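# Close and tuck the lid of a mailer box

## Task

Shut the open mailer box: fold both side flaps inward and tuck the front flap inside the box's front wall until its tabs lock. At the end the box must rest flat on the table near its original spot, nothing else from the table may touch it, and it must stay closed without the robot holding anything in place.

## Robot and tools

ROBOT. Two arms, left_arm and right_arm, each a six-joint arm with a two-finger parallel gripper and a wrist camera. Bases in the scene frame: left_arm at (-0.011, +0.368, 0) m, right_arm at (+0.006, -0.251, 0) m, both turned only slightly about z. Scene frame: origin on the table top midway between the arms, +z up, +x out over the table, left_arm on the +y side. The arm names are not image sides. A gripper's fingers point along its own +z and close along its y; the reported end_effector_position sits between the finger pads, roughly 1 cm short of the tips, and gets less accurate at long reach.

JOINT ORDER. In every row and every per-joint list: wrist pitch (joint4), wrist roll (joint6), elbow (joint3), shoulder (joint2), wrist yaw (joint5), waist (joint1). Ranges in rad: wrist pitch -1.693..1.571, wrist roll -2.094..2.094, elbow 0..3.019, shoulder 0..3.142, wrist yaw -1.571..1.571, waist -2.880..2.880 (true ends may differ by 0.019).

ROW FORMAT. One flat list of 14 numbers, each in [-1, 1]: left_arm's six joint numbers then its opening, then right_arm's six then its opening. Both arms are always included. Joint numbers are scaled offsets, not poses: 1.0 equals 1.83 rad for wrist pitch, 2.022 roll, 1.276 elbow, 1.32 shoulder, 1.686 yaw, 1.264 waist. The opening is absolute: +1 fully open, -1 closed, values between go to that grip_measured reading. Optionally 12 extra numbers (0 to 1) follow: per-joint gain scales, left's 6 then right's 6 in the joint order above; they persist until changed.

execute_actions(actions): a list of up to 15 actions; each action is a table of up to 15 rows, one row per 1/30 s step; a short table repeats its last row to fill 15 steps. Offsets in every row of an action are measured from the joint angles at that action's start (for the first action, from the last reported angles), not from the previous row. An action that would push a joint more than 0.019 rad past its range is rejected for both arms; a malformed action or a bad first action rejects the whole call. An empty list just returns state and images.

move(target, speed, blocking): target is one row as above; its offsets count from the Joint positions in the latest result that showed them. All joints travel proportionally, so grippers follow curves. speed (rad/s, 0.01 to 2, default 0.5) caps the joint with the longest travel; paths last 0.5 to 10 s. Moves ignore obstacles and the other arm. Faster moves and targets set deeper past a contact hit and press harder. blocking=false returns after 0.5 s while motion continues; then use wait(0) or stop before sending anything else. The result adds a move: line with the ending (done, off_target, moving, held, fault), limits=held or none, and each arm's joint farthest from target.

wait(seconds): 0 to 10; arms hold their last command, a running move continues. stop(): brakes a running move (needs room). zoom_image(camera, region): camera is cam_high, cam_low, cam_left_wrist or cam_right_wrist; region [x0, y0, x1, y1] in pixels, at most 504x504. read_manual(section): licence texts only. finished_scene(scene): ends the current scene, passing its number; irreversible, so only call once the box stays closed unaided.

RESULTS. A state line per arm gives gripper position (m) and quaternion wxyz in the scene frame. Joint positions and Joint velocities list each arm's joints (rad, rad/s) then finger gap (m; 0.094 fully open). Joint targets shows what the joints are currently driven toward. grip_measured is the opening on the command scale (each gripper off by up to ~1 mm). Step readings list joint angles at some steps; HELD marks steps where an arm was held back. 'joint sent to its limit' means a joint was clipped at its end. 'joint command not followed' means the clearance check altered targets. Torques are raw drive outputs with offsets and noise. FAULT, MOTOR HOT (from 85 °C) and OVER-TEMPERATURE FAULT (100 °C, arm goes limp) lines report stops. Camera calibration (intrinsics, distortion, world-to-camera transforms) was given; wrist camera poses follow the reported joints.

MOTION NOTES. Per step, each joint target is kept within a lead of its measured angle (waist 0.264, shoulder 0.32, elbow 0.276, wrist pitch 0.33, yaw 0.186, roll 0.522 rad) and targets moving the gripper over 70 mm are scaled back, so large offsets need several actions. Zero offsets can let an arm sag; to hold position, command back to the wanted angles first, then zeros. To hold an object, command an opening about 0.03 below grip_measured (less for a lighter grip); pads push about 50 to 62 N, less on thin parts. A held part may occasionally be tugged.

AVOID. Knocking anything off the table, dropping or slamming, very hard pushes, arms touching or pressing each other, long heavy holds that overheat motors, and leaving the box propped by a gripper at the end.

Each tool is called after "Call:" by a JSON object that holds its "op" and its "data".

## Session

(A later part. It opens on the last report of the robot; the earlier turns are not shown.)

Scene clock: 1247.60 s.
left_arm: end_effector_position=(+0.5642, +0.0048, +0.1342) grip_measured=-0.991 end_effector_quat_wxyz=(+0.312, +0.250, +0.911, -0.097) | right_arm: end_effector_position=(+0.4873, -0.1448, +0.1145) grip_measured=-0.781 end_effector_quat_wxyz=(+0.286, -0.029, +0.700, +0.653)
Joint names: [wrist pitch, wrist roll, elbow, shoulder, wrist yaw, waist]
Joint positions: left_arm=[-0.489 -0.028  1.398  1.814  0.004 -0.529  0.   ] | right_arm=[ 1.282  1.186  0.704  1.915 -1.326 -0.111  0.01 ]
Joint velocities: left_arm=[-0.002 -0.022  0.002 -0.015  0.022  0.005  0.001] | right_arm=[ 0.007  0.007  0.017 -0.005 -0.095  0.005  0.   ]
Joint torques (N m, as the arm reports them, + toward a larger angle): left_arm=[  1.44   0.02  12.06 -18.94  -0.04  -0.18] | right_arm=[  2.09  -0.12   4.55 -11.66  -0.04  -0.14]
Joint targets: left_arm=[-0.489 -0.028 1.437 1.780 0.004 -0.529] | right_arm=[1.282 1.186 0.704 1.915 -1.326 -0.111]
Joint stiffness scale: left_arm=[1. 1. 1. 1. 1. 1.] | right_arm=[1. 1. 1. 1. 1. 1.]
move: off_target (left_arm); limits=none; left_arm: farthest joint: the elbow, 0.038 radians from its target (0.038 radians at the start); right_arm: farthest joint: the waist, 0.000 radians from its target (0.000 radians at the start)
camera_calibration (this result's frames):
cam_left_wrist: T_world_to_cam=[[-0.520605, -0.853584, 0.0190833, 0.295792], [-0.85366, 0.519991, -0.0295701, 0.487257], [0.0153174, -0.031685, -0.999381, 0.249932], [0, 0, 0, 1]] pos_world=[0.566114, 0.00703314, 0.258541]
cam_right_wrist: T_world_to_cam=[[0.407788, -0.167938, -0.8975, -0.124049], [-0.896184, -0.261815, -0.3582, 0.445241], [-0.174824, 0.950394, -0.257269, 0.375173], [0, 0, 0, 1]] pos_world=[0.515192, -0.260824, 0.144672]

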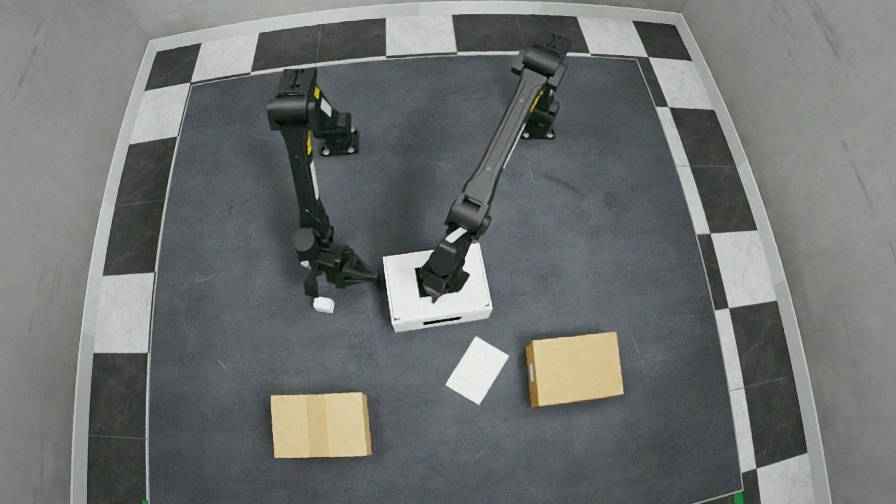

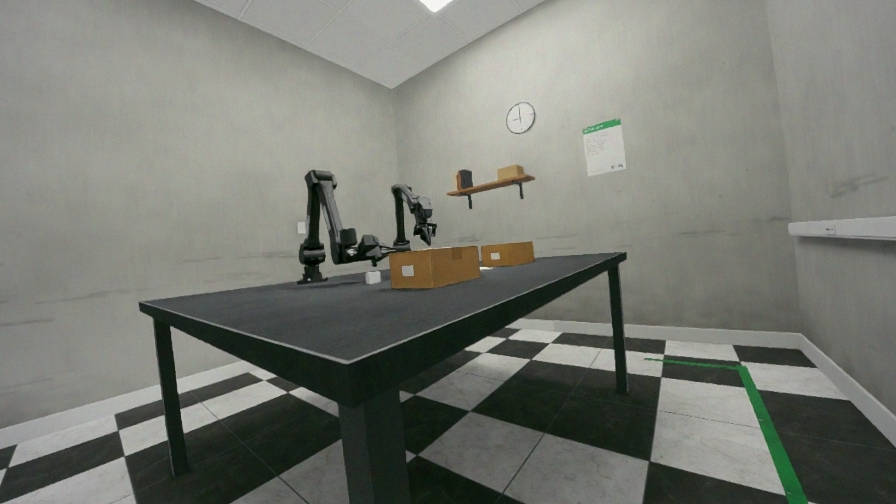

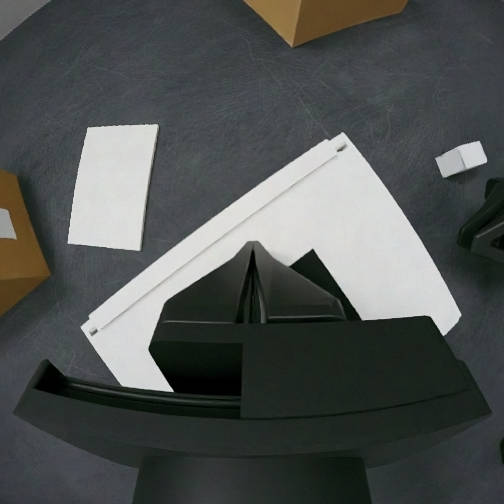

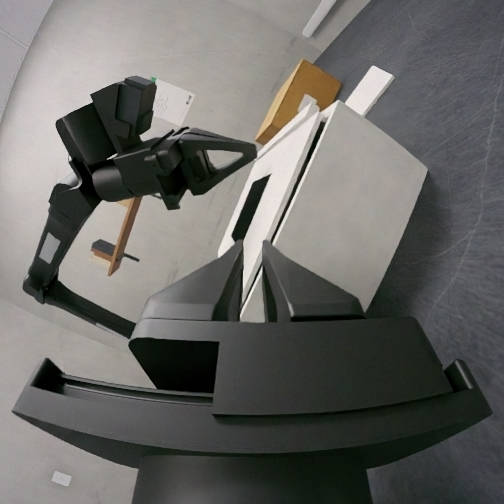

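Call:
{"op": "move", "data": {"target": [-0.597,0,0.84,0.4,0,0.06,-1,-0.1,-0.55,0,-0.2,0.3,-0.15,-0.78], "speed": 0.4}}

Scene clock: 1270.13 s.
left_arm: end_effector_position=(+0.6342, +0.0211, +0.1571) grip_measured=-0.991 end_effector_quat_wxyz=(+0.047, +0.230, +0.972, -0.015) | right_arm: end_effector_position=(+0.5519, -0.2903, +0.2189) grip_measured=-0.781 end_effector_quat_wxyz=(+0.720, -0.183, +0.644, +0.183)
Joint names: [wrist pitch, wrist roll, elbow, shoulder, wrist yaw, waist]
Joint positions: left_arm=[-1.574 -0.028  2.418  2.316  0.004 -0.459  0.   ] | right_arm=[ 1.11   0.085  0.704  1.66  -0.824 -0.288  0.01 ]
Joint velocities: left_arm=[-0.007  0.037 -0.012 -0.005  0.007 -0.015 -0.   ] | right_arm=[-0.017 -0.007 -0.012  0.005 -0.022 -0.005  0.   ]
Joint torques (N m, as the arm reports them, + toward a larger angle): left_arm=[  0.02   0.02  13.15 -19.77  -0.04   0.26] | right_arm=[  1.71  -0.19   6.59 -11.59   0.08  -1.28]
Joint targets: left_arm=[-1.582 -0.028 2.470 2.342 0.004 -0.454] | right_arm=[1.099 0.074 0.704 1.651 -0.820 -0.301]
Joint stiffness scale: left_arm=[1. 1. 1. 1. 1. 1.] | right_arm=[1. 1. 1. 1. 1. 1.]
move: off_target (left_arm); limits=none; left_arm: farthest joint: the elbow, 0.052 radians from its target (1.071 radians at the start); right_arm: farthest joint: the waist, 0.013 radians from its target (0.190 radians at the start)
camera_calibration (this result's frames):
cam_left_wrist: T_world_to_cam=[[-0.45268, -0.891631, 0.00859519, 0.305113], [-0.763702, 0.39267, 0.512416, 0.399744], [-0.460261, 0.225396, -0.858695, 0.546372], [0, 0, 0, 1]] pos_world=[0.694877, -0.0080691, 0.261709]
cam_right_wrist: T_world_to_cam=[[0.478442, -0.877662, 0.0283431, -0.528861], [-0.414453, -0.254152, -0.873863, 0.351675], [0.774159, 0.406345, -0.485346, -0.0801837], [0, 0, 0, 1]] pos_world=[0.460857, -0.3422, 0.283388]

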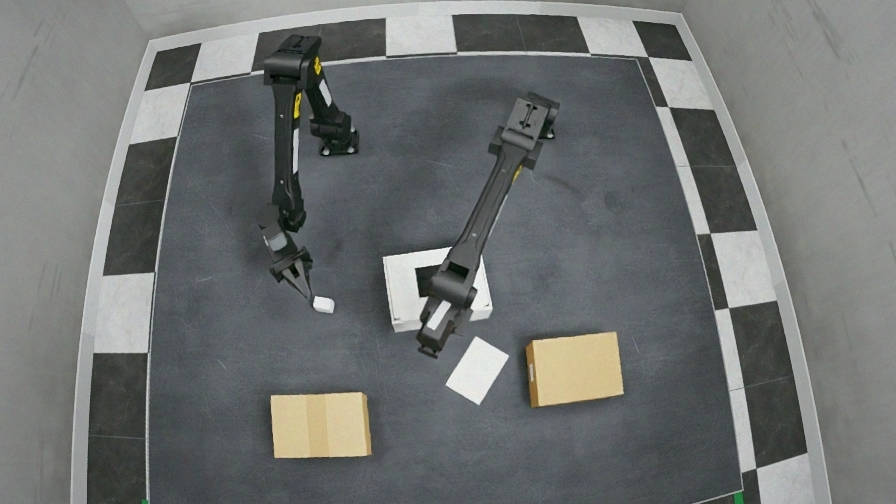

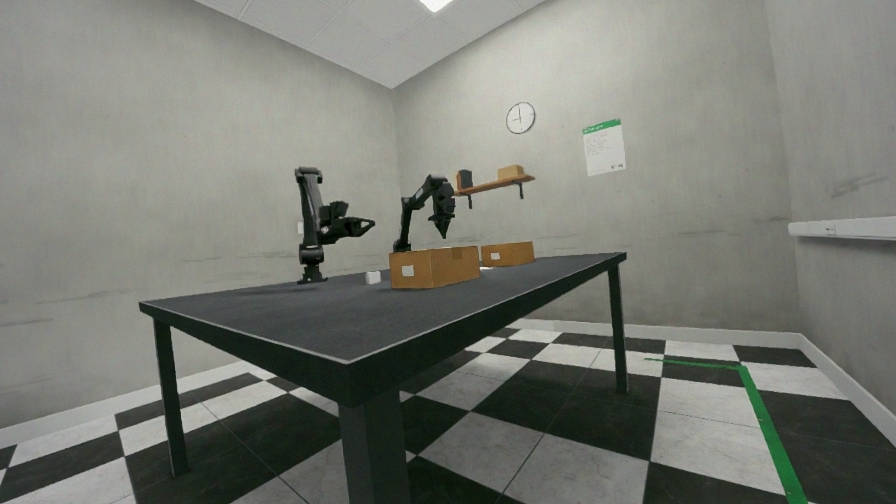

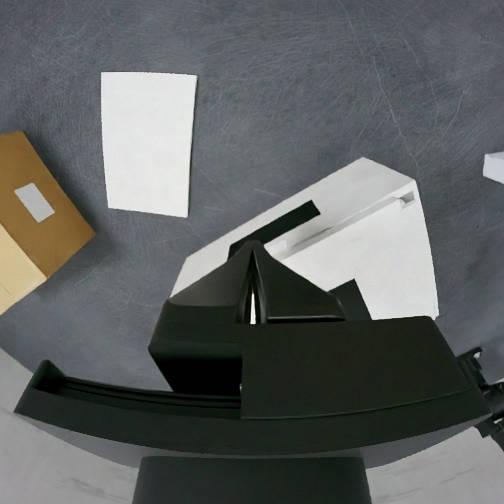

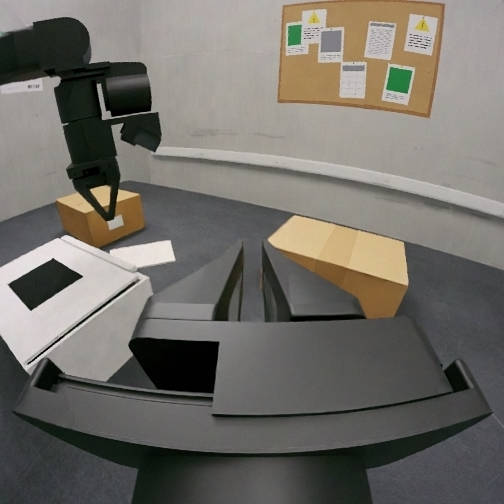

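Call:
{"op": "move", "data": {"target": [0,-0.29,0.04,0,0,-0.02,0.3,0,0,0,0,0,0,-0.78]}}

Call:
{"op": "move", "data": {"target": [0.08,0,-0.09,0.04,0,0,0.3,0,0,0,0,0,0,-0.78], "speed": 0.1}}

Scene clock: 1291.67 s.
left_arm: end_effector_position=(+0.6279, +0.0092, +0.1574) grip_measured=+0.298 end_effector_quat_wxyz=(+0.041, -0.044, +0.998, -0.028) | right_arm: end_effector_position=(+0.5519, -0.2903, +0.2189) grip_measured=-0.781 end_effector_quat_wxyz=(+0.720, -0.183, +0.644, +0.183)
Joint names: [wrist pitch, wrist roll, elbow, shoulder, wrist yaw, waist]
Joint positions: left_arm=[-1.574 -0.599  2.419  2.316  0.004 -0.478  0.061] | right_arm=[ 1.11   0.085  0.704  1.66  -0.824 -0.288  0.01 ]
Joint velocities: left_arm=[-0.007  0.037 -0.002 -0.005 -0.037 -0.005  0.   ] | right_arm=[-0.012 -0.037  0.002 -0.005  0.037  0.005 -0.001]
Joint torques (N m, as the arm reports them, + toward a larger angle): left_arm=[  0.33  -0.1   13.03 -21.98  -0.1   -0.69] | right_arm=[  2.22   0.02   6.46 -10.78   0.     0.26]
Joint targets: left_arm=[-1.574 -0.614 2.469 2.316 0.004 -0.484] | right_arm=[1.110 0.086 0.704 1.660 -0.824 -0.288]
Joint stiffness scale: left_arm=[1. 1. 1. 1. 1. 1.] | right_arm=[1. 1. 1. 1. 1. 1.]
move: off_target (left_arm); limits=none; left_arm: farthest joint: the elbow, 0.050 radians from its target (0.051 radians at the start); right_arm: farthest joint: the waist, 0.000 radians from its target (0.000 radians at the start)
camera_calibration (this result's frames):
cam_left_wrist: T_world_to_cam=[[0.080714, -0.994856, 0.0612143, -0.0505559], [-0.84901, -0.0364472, 0.527119, 0.454618], [-0.522176, -0.0945174, -0.847584, 0.586476], [0, 0, 0, 1]] pos_world=[0.696299, 0.0217059, 0.260545]
cam_right_wrist: T_world_to_cam=[[0.478401, -0.877671, 0.0287222, -0.528924], [-0.414296, -0.254422, -0.873858, 0.35151], [0.774268, 0.406155, -0.485332, -0.0803021], [0, 0, 0, 1]] pos_world=[0.460843, -0.342175, 0.283388]

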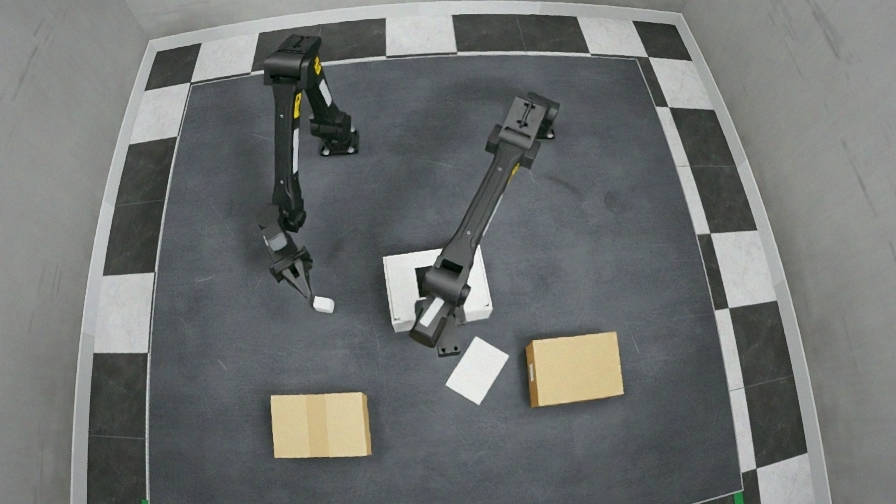

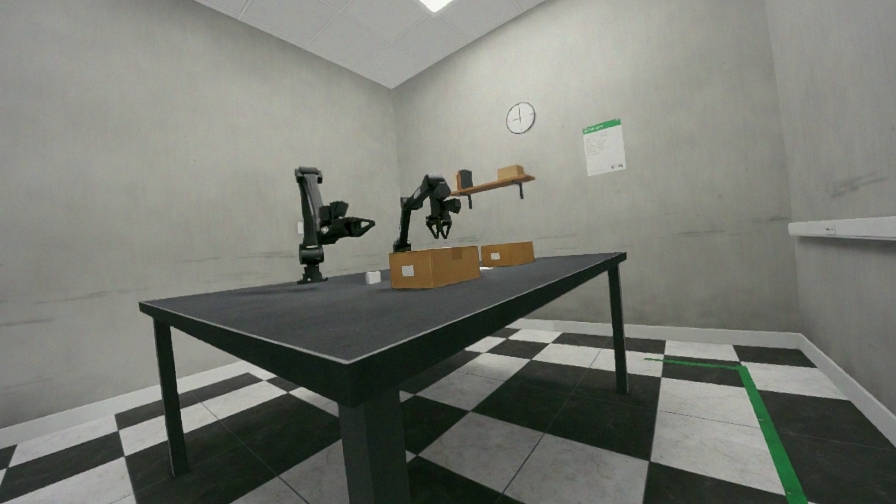

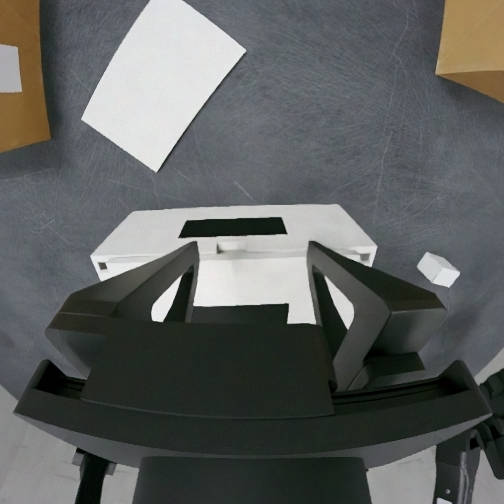

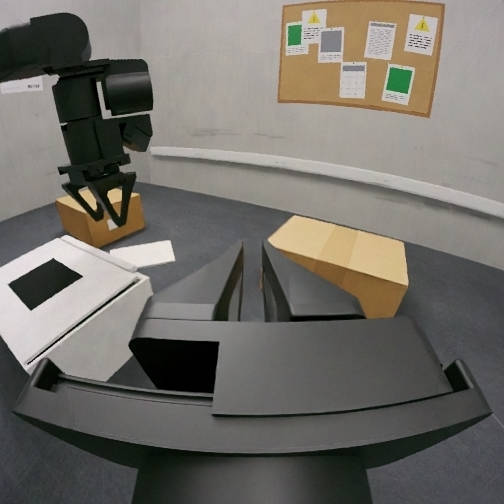

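Scene clock: 1293.50 s.
left_arm: end_effector_position=(+0.6319, +0.0070, +0.0899) grip_measured=+0.298 end_effector_quat_wxyz=(+0.035, -0.044, +0.998, -0.024) | right_arm: end_effector_position=(+0.5519, -0.2903, +0.2189) grip_measured=-0.781 end_effector_quat_wxyz=(+0.720, -0.183, +0.644, +0.183)
Joint names: [wrist pitch, wrist roll, elbow, shoulder, wrist yaw, waist]
Joint positions: left_arm=[-1.439 -0.599  2.298  2.346  0.004 -0.478  0.061] | right_arm=[ 1.11   0.085  0.704  1.66  -0.824 -0.288  0.01 ]
Joint velocities: left_arm=[-0.012  0.007 -0.007 -0.024 -0.037 -0.015  0.001] | right_arm=[-0.002  0.022 -0.012 -0.005 -0.037 -0.015 -0.001]
Joint torques (N m, as the arm reports them, + toward a larger angle): left_arm=[  0.81   0.03   9.26 -20.51  -0.1   -0.1 ] | right_arm=[  2.42   0.01   6.62 -10.8   -0.02  -0.14]
Joint targets: left_arm=[-1.428 -0.599 2.304 2.369 0.004 -0.478] | right_arm=[1.110 0.085 0.704 1.660 -0.824 -0.288]
Joint stiffness scale: left_arm=[1. 1. 1. 1. 1. 1.] | right_arm=[1. 1. 1. 1. 1. 1.]
move: off_target (left_arm); limits=none; left_arm: farthest joint: the shoulder, 0.023 radians from its target (0.053 radians at the start); right_arm: farthest joint: the waist, 0.000 radians from its target (0.000 radians at the start)
camera_calibration (this result's frames):
cam_left_wrist: T_world_to_cam=[[0.0814901, -0.99529, 0.0525078, -0.0486919], [-0.841738, -0.0405158, 0.538364, 0.487935], [-0.533701, -0.0880692, -0.841075, 0.537828], [0, 0, 0, 1]] pos_world=[0.701721, 0.0186726, 0.192224]
cam_right_wrist: T_world_to_cam=[[0.478401, -0.877671, 0.0287222, -0.528924], [-0.414296, -0.254422, -0.873858, 0.35151], [0.774268, 0.406155, -0.485332, -0.0803021], [0, 0, 0, 1]] pos_world=[0.460843, -0.342175, 0.283388]

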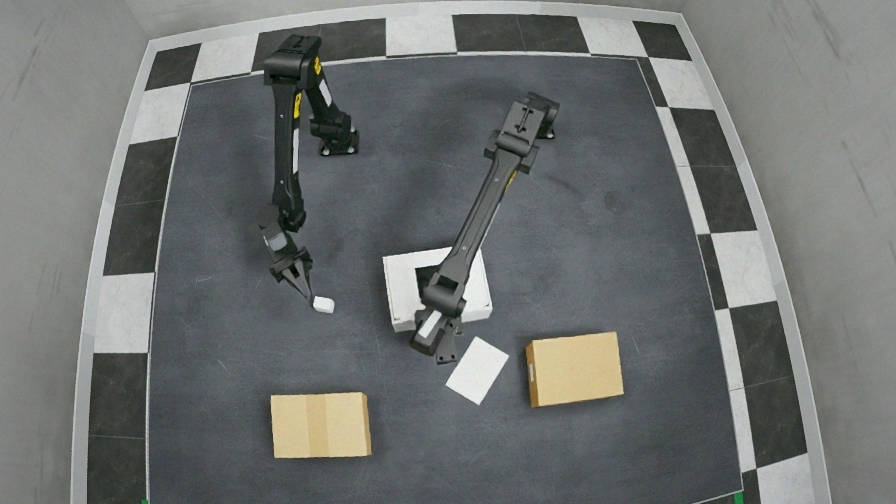

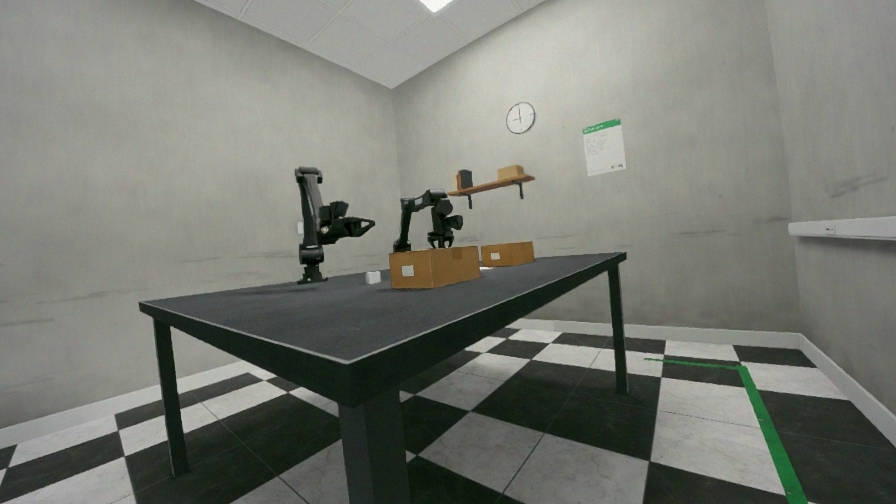

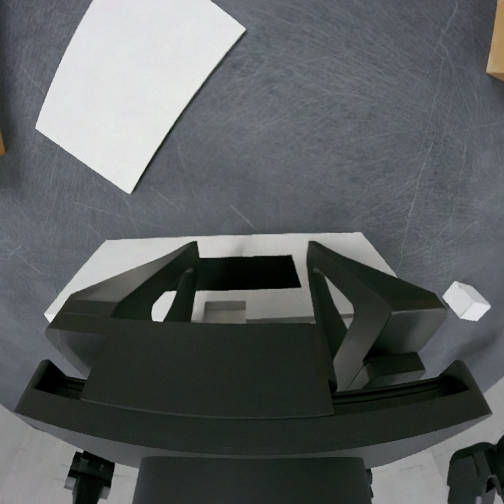

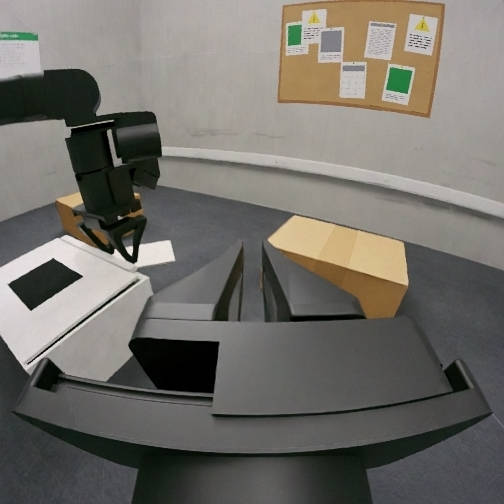

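Call:
{"op": "move", "data": {"target": [0.085,-0.01,-0.28,-0.18,0,-0.02,0.3,0,0,0,0,0,0,-0.78], "speed": 0.1}}

Scene clock: 1304.90 s.
left_arm: end_effector_position=(+0.5778, +0.0305, +0.0856) grip_measured=+0.298 end_effector_quat_wxyz=(+0.032, -0.045, +0.998, -0.022) | right_arm: end_effector_position=(+0.5519, -0.2903, +0.2189) grip_measured=-0.781 end_effector_quat_wxyz=(+0.720, -0.183, +0.644, +0.183)
Joint names: [wrist pitch, wrist roll, elbow, shoulder, wrist yaw, waist]
Joint positions: left_arm=[-1.284 -0.609  1.941  2.15   0.004 -0.487  0.061] | right_arm=[ 1.11   0.085  0.704  1.66  -0.824 -0.288  0.01 ]
Joint velocities: left_arm=[ 0.007 -0.081 -0.007 -0.015 -0.022 -0.015 -0.001] | right_arm=[ 0.002  0.022 -0.022 -0.015 -0.022  0.005 -0.001]
Joint torques (N m, as the arm reports them, + toward a larger angle): left_arm=[  0.33  -0.06   8.5  -23.23  -0.08  -1.39] | right_arm=[  2.23  -0.02   6.62 -10.68  -0.02  -0.18]
Joint targets: left_arm=[-1.283 -0.619 1.940 2.109 0.004 -0.503] | right_arm=[1.110 0.085 0.704 1.660 -0.824 -0.288]
Joint stiffness scale: left_arm=[1. 1. 1. 1. 1. 1.] | right_arm=[1. 1. 1. 1. 1. 1.]
move: off_target (left_arm); limits=none; left_arm: farthest joint: the shoulder, 0.042 radians from its target (0.238 radians at the start); right_arm: farthest joint: the waist, 0.000 radians from its target (0.000 radians at the start)
camera_calibration (this result's frames):
cam_left_wrist: T_world_to_cam=[[0.0836692, -0.995266, 0.0494537, -0.0216103], [-0.838637, -0.0435234, 0.542949, 0.443534], [-0.538226, -0.0869018, -0.838309, 0.509717], [0, 0, 0, 1]] pos_world=[0.648115, 0.0420914, 0.187553]
cam_right_wrist: T_world_to_cam=[[0.478401, -0.877671, 0.0287222, -0.528924], [-0.414296, -0.254422, -0.873858, 0.35151], [0.774268, 0.406155, -0.485332, -0.0803021], [0, 0, 0, 1]] pos_world=[0.460843, -0.342175, 0.283388]

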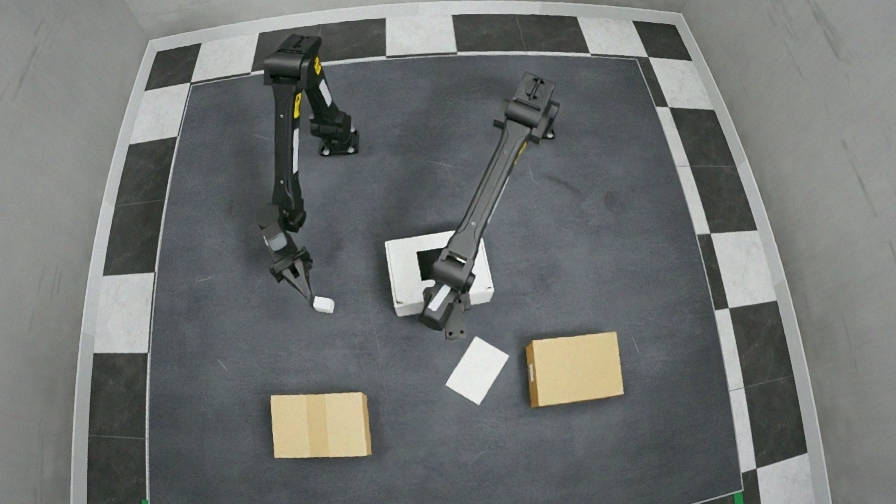

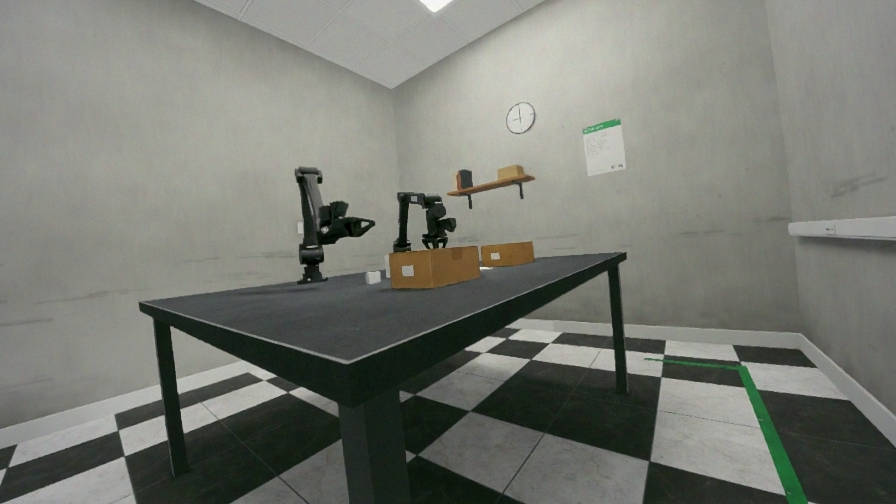

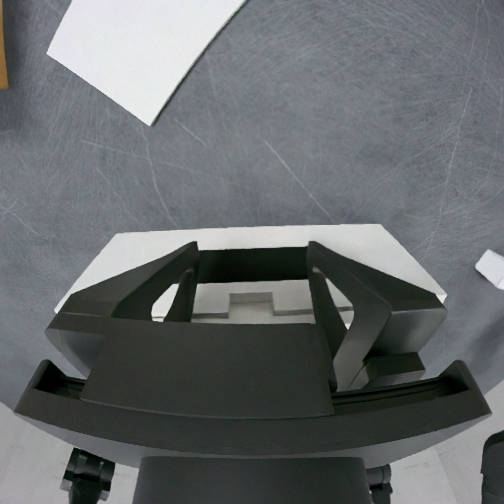

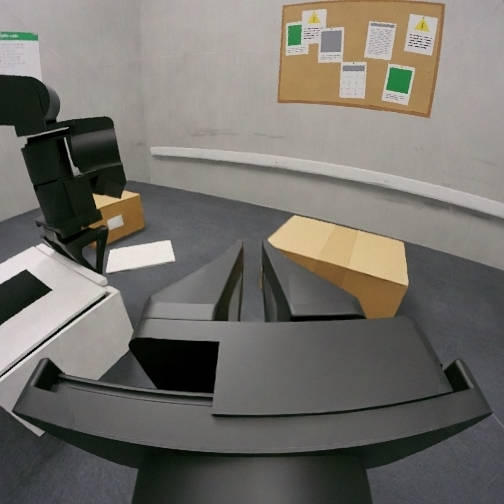

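Call:
{"op": "move", "data": {"target": [-0.07,0,0.15,-0.01,0,0,0.3,0,0,0,0,0,0,-0.78], "speed": 0.15}}

Call:
{"op": "move", "data": {"target": [0.03,0,-0.135,-0.105,0,-0.03,1,0,0,0,0,0,0,-0.78], "speed": 0.15}}

Scene clock: 1319.13 s.
left_arm: end_effector_position=(+0.5895, +0.0242, +0.1408) grip_measured=+0.298 end_effector_quat_wxyz=(+0.042, -0.045, +0.998, -0.029) | right_arm: end_effector_position=(+0.5519, -0.2903, +0.2189) grip_measured=-0.781 end_effector_quat_wxyz=(+0.720, -0.183, +0.644, +0.183)
Joint names: [wrist pitch, wrist roll, elbow, shoulder, wrist yaw, waist]
Joint positions: left_arm=[-1.405 -0.609  2.085  2.15   0.004 -0.486  0.061] | right_arm=[ 1.11   0.085  0.704  1.66  -0.824 -0.288  0.01 ]
Joint velocities: left_arm=[-0.007  0.007  0.002 -0.005 -0.037 -0.005 -0.001] | right_arm=[-0.022 -0.081  0.022  0.005  0.095 -0.015 -0.   ]
Joint torques (N m, as the arm reports them, + toward a larger angle): left_arm=[  0.02   0.03  12.71 -21.45  -0.09  -0.09] | right_arm=[  2.24  -0.04   6.54 -10.88  -0.06  -0.03]
Joint targets: left_arm=[-1.412 -0.609 2.132 2.137 0.004 -0.486] | right_arm=[1.110 0.085 0.704 1.660 -0.824 -0.288]
Joint stiffness scale: left_arm=[1. 1. 1. 1. 1. 1.] | right_arm=[1. 1. 1. 1. 1. 1.]
move: off_target (left_arm); limits=none; left_arm: farthest joint: the elbow, 0.047 radians from its target (0.192 radians at the start); right_arm: farthest joint: the waist, 0.000 radians from its target (0.000 radians at the start)
camera_calibration (this result's frames):
cam_left_wrist: T_world_to_cam=[[0.0828955, -0.994576, 0.0628307, -0.0331169], [-0.849602, -0.0375778, 0.526085, 0.431814], [-0.52087, -0.0969911, -0.848108, 0.553112], [0, 0, 0, 1]] pos_world=[0.657715, 0.0369363, 0.244009]
cam_right_wrist: T_world_to_cam=[[0.478401, -0.877671, 0.0287222, -0.528924], [-0.414296, -0.254422, -0.873858, 0.35151], [0.774268, 0.406155, -0.485332, -0.0803021], [0, 0, 0, 1]] pos_world=[0.460843, -0.342175, 0.283388]

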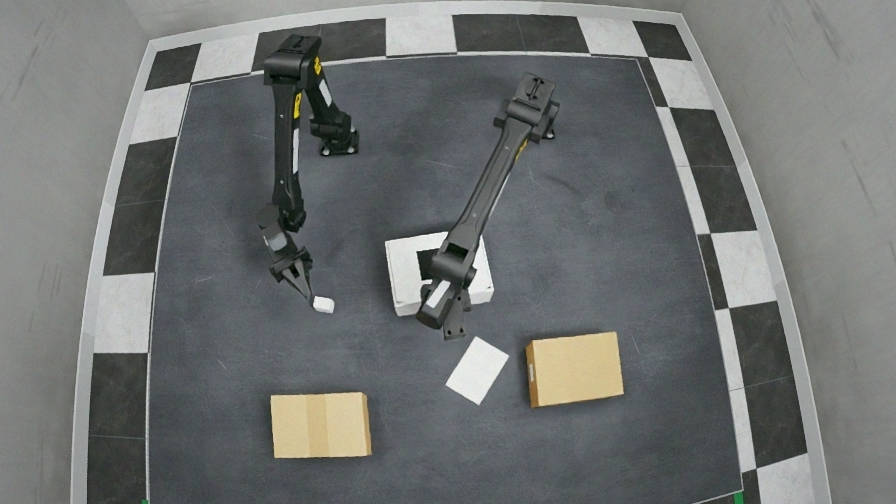

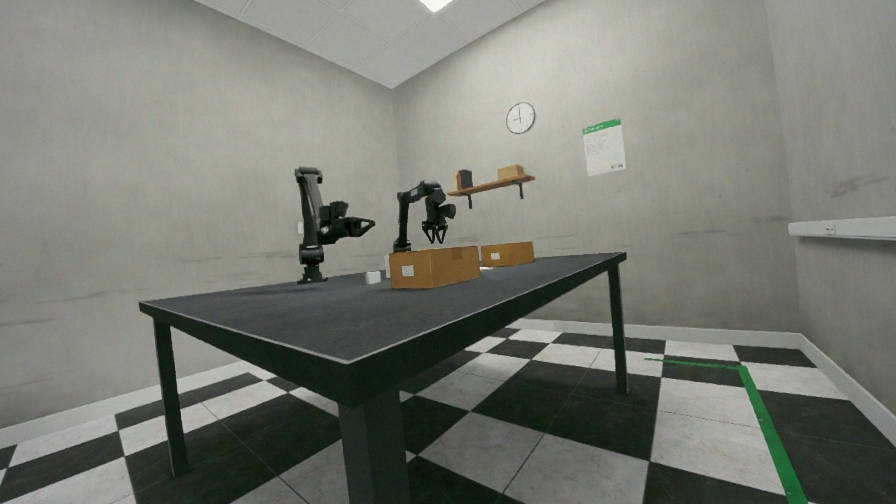

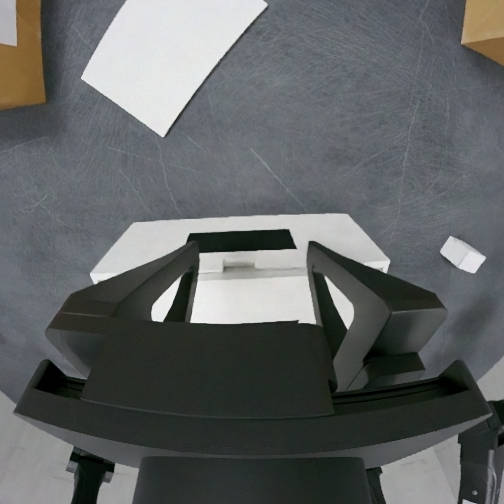

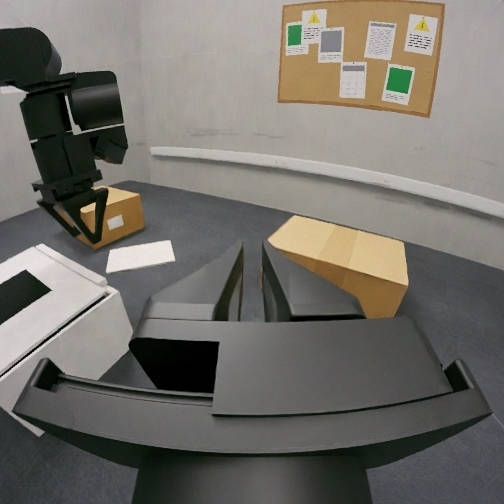

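Scene clock: 1320.63 s.
left_arm: end_effector_position=(+0.5439, +0.0256, +0.1358) grip_measured=+1.000 end_effector_quat_wxyz=(+0.028, -0.029, +0.999, -0.020) | right_arm: end_effector_position=(+0.5519, -0.2903, +0.2189) grip_measured=-0.781 end_effector_quat_wxyz=(+0.720, -0.183, +0.644, +0.183)
Joint names: [wrist pitch, wrist roll, elbow, shoulder, wrist yaw, waist]
Joint positions: left_arm=[-1.36  -0.609  1.91   2.051  0.004 -0.519  0.094] | right_arm=[ 1.11   0.085  0.704  1.66  -0.824 -0.288  0.01 ]
Joint velocities: left_arm=[ 0.012 -0.007 -0.012  0.015 -0.081 -0.005  0.   ] | right_arm=[-0.032  0.037  0.007  0.005 -0.022 -0.015 -0.   ]
Joint torques (N m, as the arm reports them, + toward a larger angle): left_arm=[  0.76   0.02   8.95 -22.12  -0.09  -0.25] | right_arm=[  2.27   0.02   6.44 -10.45  -0.05  -0.61]
Joint targets: left_arm=[-1.350 -0.609 1.913 2.012 0.004 -0.524] | right_arm=[1.110 0.085 0.704 1.660 -0.824 -0.288]
Joint stiffness scale: left_arm=[1. 1. 1. 1. 1. 1.] | right_arm=[1. 1. 1. 1. 1. 1.]
move: off_target (left_arm); limits=none; left_arm: farthest joint: the shoulder, 0.040 radians from its target (0.139 radians at the start); right_arm: farthest joint: the waist, 0.000 radians from its target (0.000 radians at the start)
camera_calibration (this result's frames):
cam_left_wrist: T_world_to_cam=[[0.0517101, -0.997671, 0.0444839, -0.00808469], [-0.835526, -0.0188216, 0.549128, 0.384465], [-0.547012, -0.0655629, -0.834554, 0.53681], [0, 0, 0, 1]] pos_world=[0.61529, 0.0343652, 0.237236]
cam_right_wrist: T_world_to_cam=[[0.478401, -0.877671, 0.0287222, -0.528924], [-0.414296, -0.254422, -0.873858, 0.35151], [0.774268, 0.406155, -0.485332, -0.0803021], [0, 0, 0, 1]] pos_world=[0.460843, -0.342175, 0.283388]

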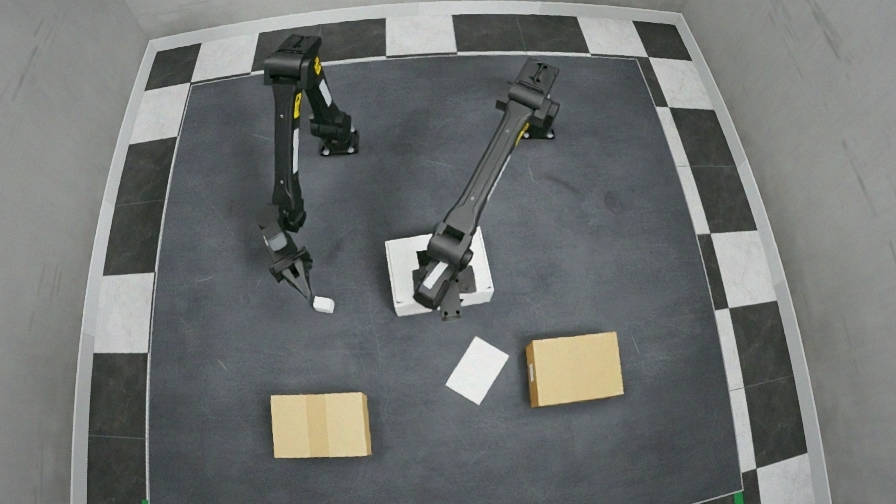

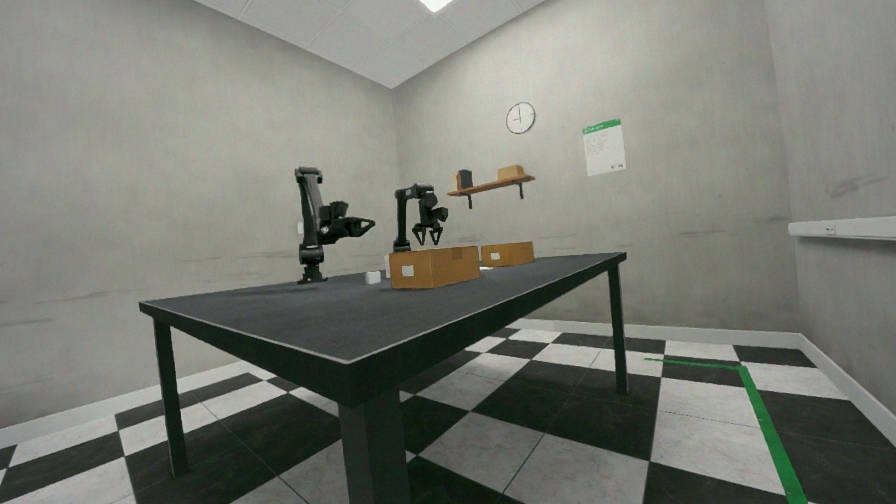

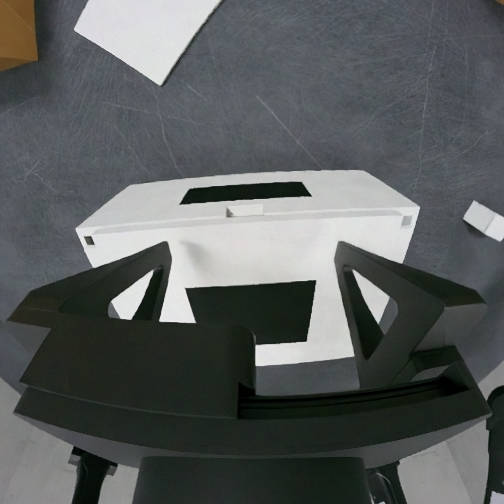

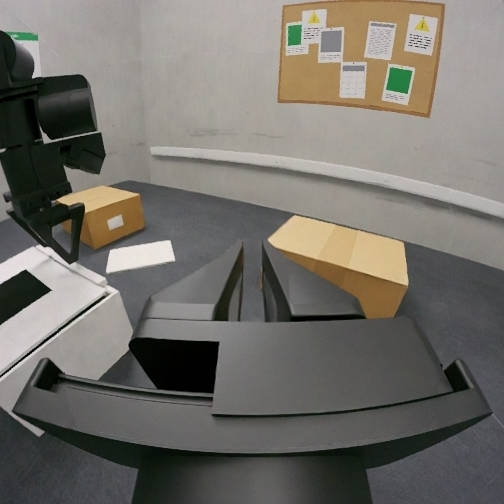

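Call:
{"op": "move", "data": {"target": [0.045,0,-0.03,0.09,0,0,1,0,0,0,0,0,0,-0.78], "speed": 0.06}}

Call:
{"op": "move", "data": {"target": [0,0,0.03,-0.12,0,0,1,0,0,0,0,0,0,-0.78], "speed": 0.15}}

Call:
{"op": "zoom_image", "data": {"camera": "cam_right_wrist", "region": [0,220,200,440]}}

Scene clock: 1333.23 s.
left_arm: end_effector_position=(+0.5474, +0.0238, +0.1158) grip_measured=+1.000 end_effector_quat_wxyz=(+0.028, -0.031, +0.999, -0.019) | right_arm: end_effector_position=(+0.5519, -0.2903, +0.2189) grip_measured=-0.781 end_effector_quat_wxyz=(+0.720, -0.183, +0.644, +0.183)
Joint names: [wrist pitch, wrist roll, elbow, shoulder, wrist yaw, waist]
Joint positions: left_arm=[-1.322 -0.613  1.892  2.073  0.001 -0.519  0.094] | right_arm=[ 1.11   0.085  0.704  1.66  -0.824 -0.288  0.01 ]
Joint velocities: left_arm=[-0.007  0.007 -0.012 -0.015  0.007  0.005  0.   ] | right_arm=[ 0.002 -0.095 -0.002 -0.024 -0.037 -0.005  0.001]
Joint torques (N m, as the arm reports them, + toward a larger angle): left_arm=[  2.33   0.05   6.86 -11.58   0.    -0.13] | right_arm=[  2.21  -0.01   6.51 -10.76  -0.01  -0.25]
Joint targets: left_arm=[-1.278 -0.609 1.871 2.170 0.004 -0.519] | right_arm=[1.110 0.085 0.704 1.660 -0.824 -0.288]
Joint stiffness scale: left_arm=[1. 1. 1. 1. 1. 1.] | right_arm=[1. 1. 1. 1. 1. 1.]
move: off_target (left_arm); limits=none; left_arm: farthest joint: the shoulder, 0.097 radians from its target (0.119 radians at the start); right_arm: farthest joint: the waist, 0.000 radians from its target (0.000 radians at the start)
camera_calibration (this result's frames):
cam_left_wrist: T_world_to_cam=[[0.0552655, -0.997573, 0.0423621, -0.0108221], [-0.83568, -0.0229945, 0.548736, 0.398648], [-0.54643, -0.0657273, -0.834922, 0.521682], [0, 0, 0, 1]] pos_world=[0.618802, 0.0326596, 0.21727]
cam_right_wrist: T_world_to_cam=[[0.478401, -0.877671, 0.0287222, -0.528924], [-0.414296, -0.254422, -0.873858, 0.35151], [0.774268, 0.406155, -0.485332, -0.0803021], [0, 0, 0, 1]] pos_world=[0.460843, -0.342175, 0.283388]

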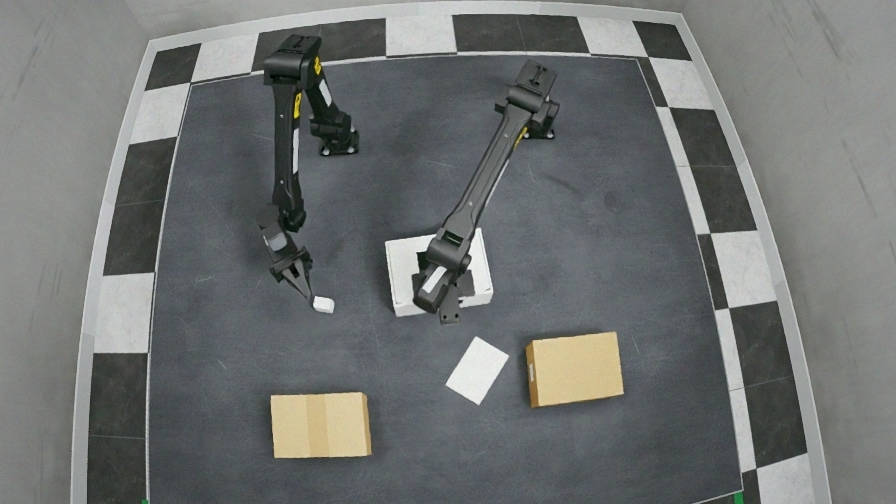

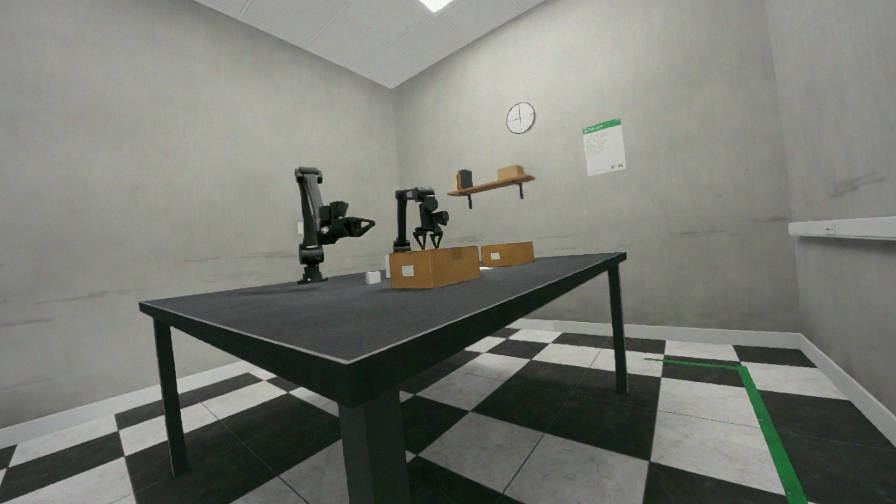

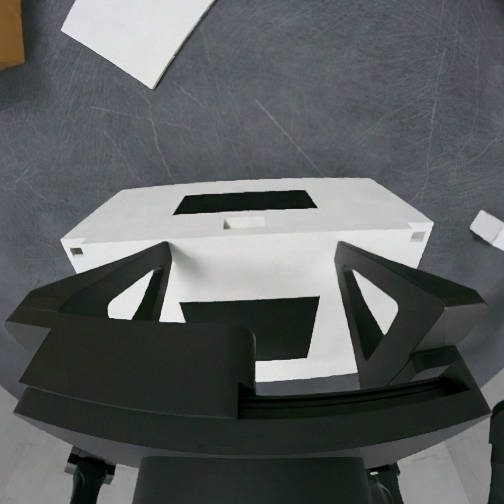

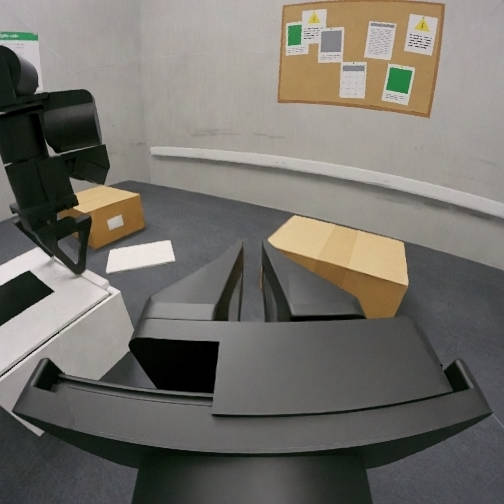

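Scene clock: 1334.67 s.
left_arm: end_effector_position=(+0.5444, +0.0257, +0.1967) grip_measured=+1.000 end_effector_quat_wxyz=(+0.081, -0.031, +0.995, -0.054) | right_arm: end_effector_position=(+0.5519, -0.2903, +0.2189) grip_measured=-0.781 end_effector_quat_wxyz=(+0.720, -0.183, +0.644, +0.183)
Joint names: [wrist pitch, wrist roll, elbow, shoulder, wrist yaw, waist]
Joint positions: left_arm=[-1.323 -0.613  1.892  1.945  0.001 -0.519  0.094] | right_arm=[ 1.11   0.085  0.704  1.66  -0.824 -0.288  0.01 ]
Joint velocities: left_arm=[-0.002 -0.007  0.007 -0.015  0.007 -0.005  0.   ] | right_arm=[ 0.007 -0.051 -0.002 -0.015 -0.007 -0.005 -0.001]
Joint torques (N m, as the arm reports them, + toward a larger angle): left_arm=[  0.57   0.03  12.13 -20.59  -0.09  -0.18] | right_arm=[  2.22  -0.02   6.49 -10.57   0.    -0.45]
Joint targets: left_arm=[-1.322 -0.613 1.930 1.915 0.001 -0.519] | right_arm=[1.110 0.085 0.704 1.660 -0.824 -0.288]
Joint stiffness scale: left_arm=[1. 1. 1. 1. 1. 1.] | right_arm=[1. 1. 1. 1. 1. 1.]
move: off_target (left_arm); limits=none; left_arm: farthest joint: the elbow, 0.038 radians from its target (0.038 radians at the start); right_arm: farthest joint: the waist, 0.000 radians from its target (0.000 radians at the start)
camera_calibration (this result's frames):
cam_left_wrist: T_world_to_cam=[[0.0468722, -0.992413, 0.113664, -0.0217504], [-0.890037, 0.0101645, 0.455775, 0.39882], [-0.453472, -0.122529, -0.882808, 0.547973], [0, 0, 0, 1]] pos_world=[0.604475, 0.0415033, 0.304455]
cam_right_wrist: T_world_to_cam=[[0.478401, -0.877671, 0.0287222, -0.528924], [-0.414296, -0.254422, -0.873858, 0.35151], [0.774268, 0.406155, -0.485332, -0.0803021], [0, 0, 0, 1]] pos_world=[0.460843, -0.342175, 0.283388]

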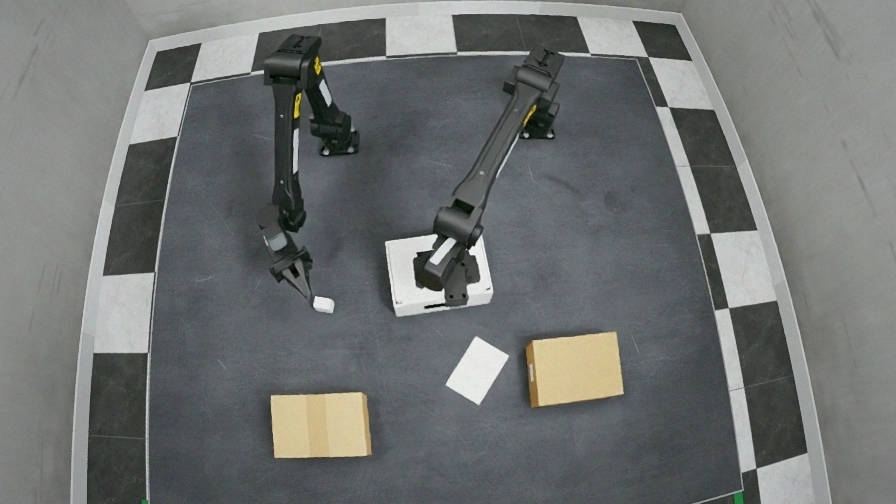

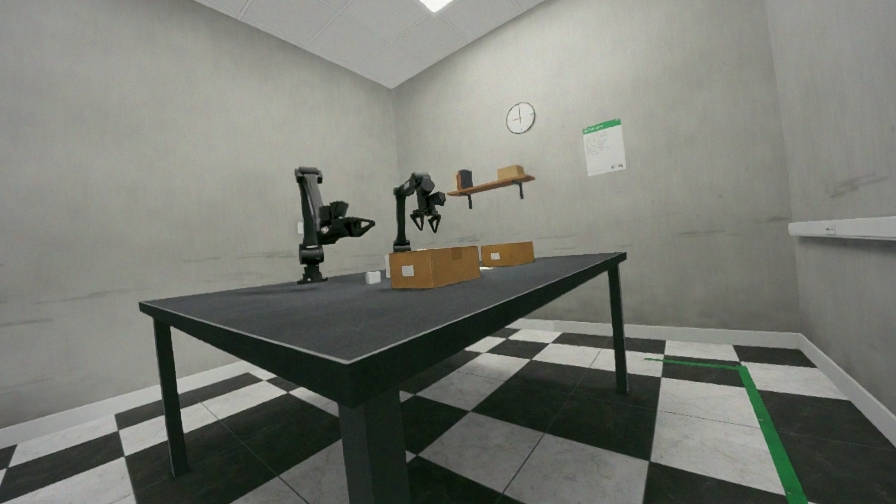

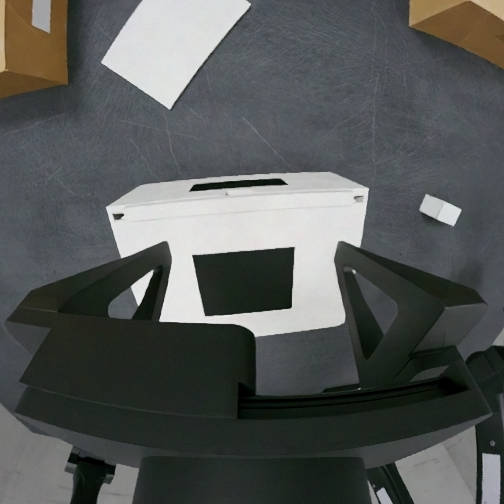

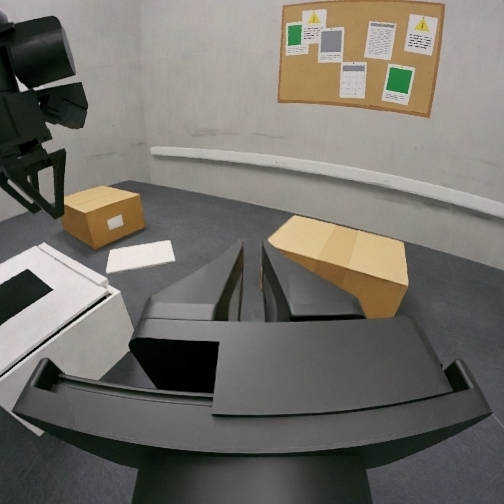

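Region (0, 220, 200, 440) of cam_right_wrist's 504x504 image, scaled by 2.291, with more detail than that image has; it fills the left 458 columns of this view, and the rest is white.

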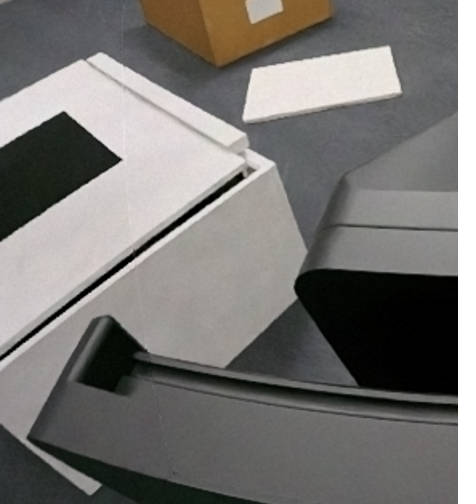

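Springs back to a stop: latch play. Done.

Call:
{"op": "finished_scene", "data": {"scene": 1}}

The scene is finished: the task was done.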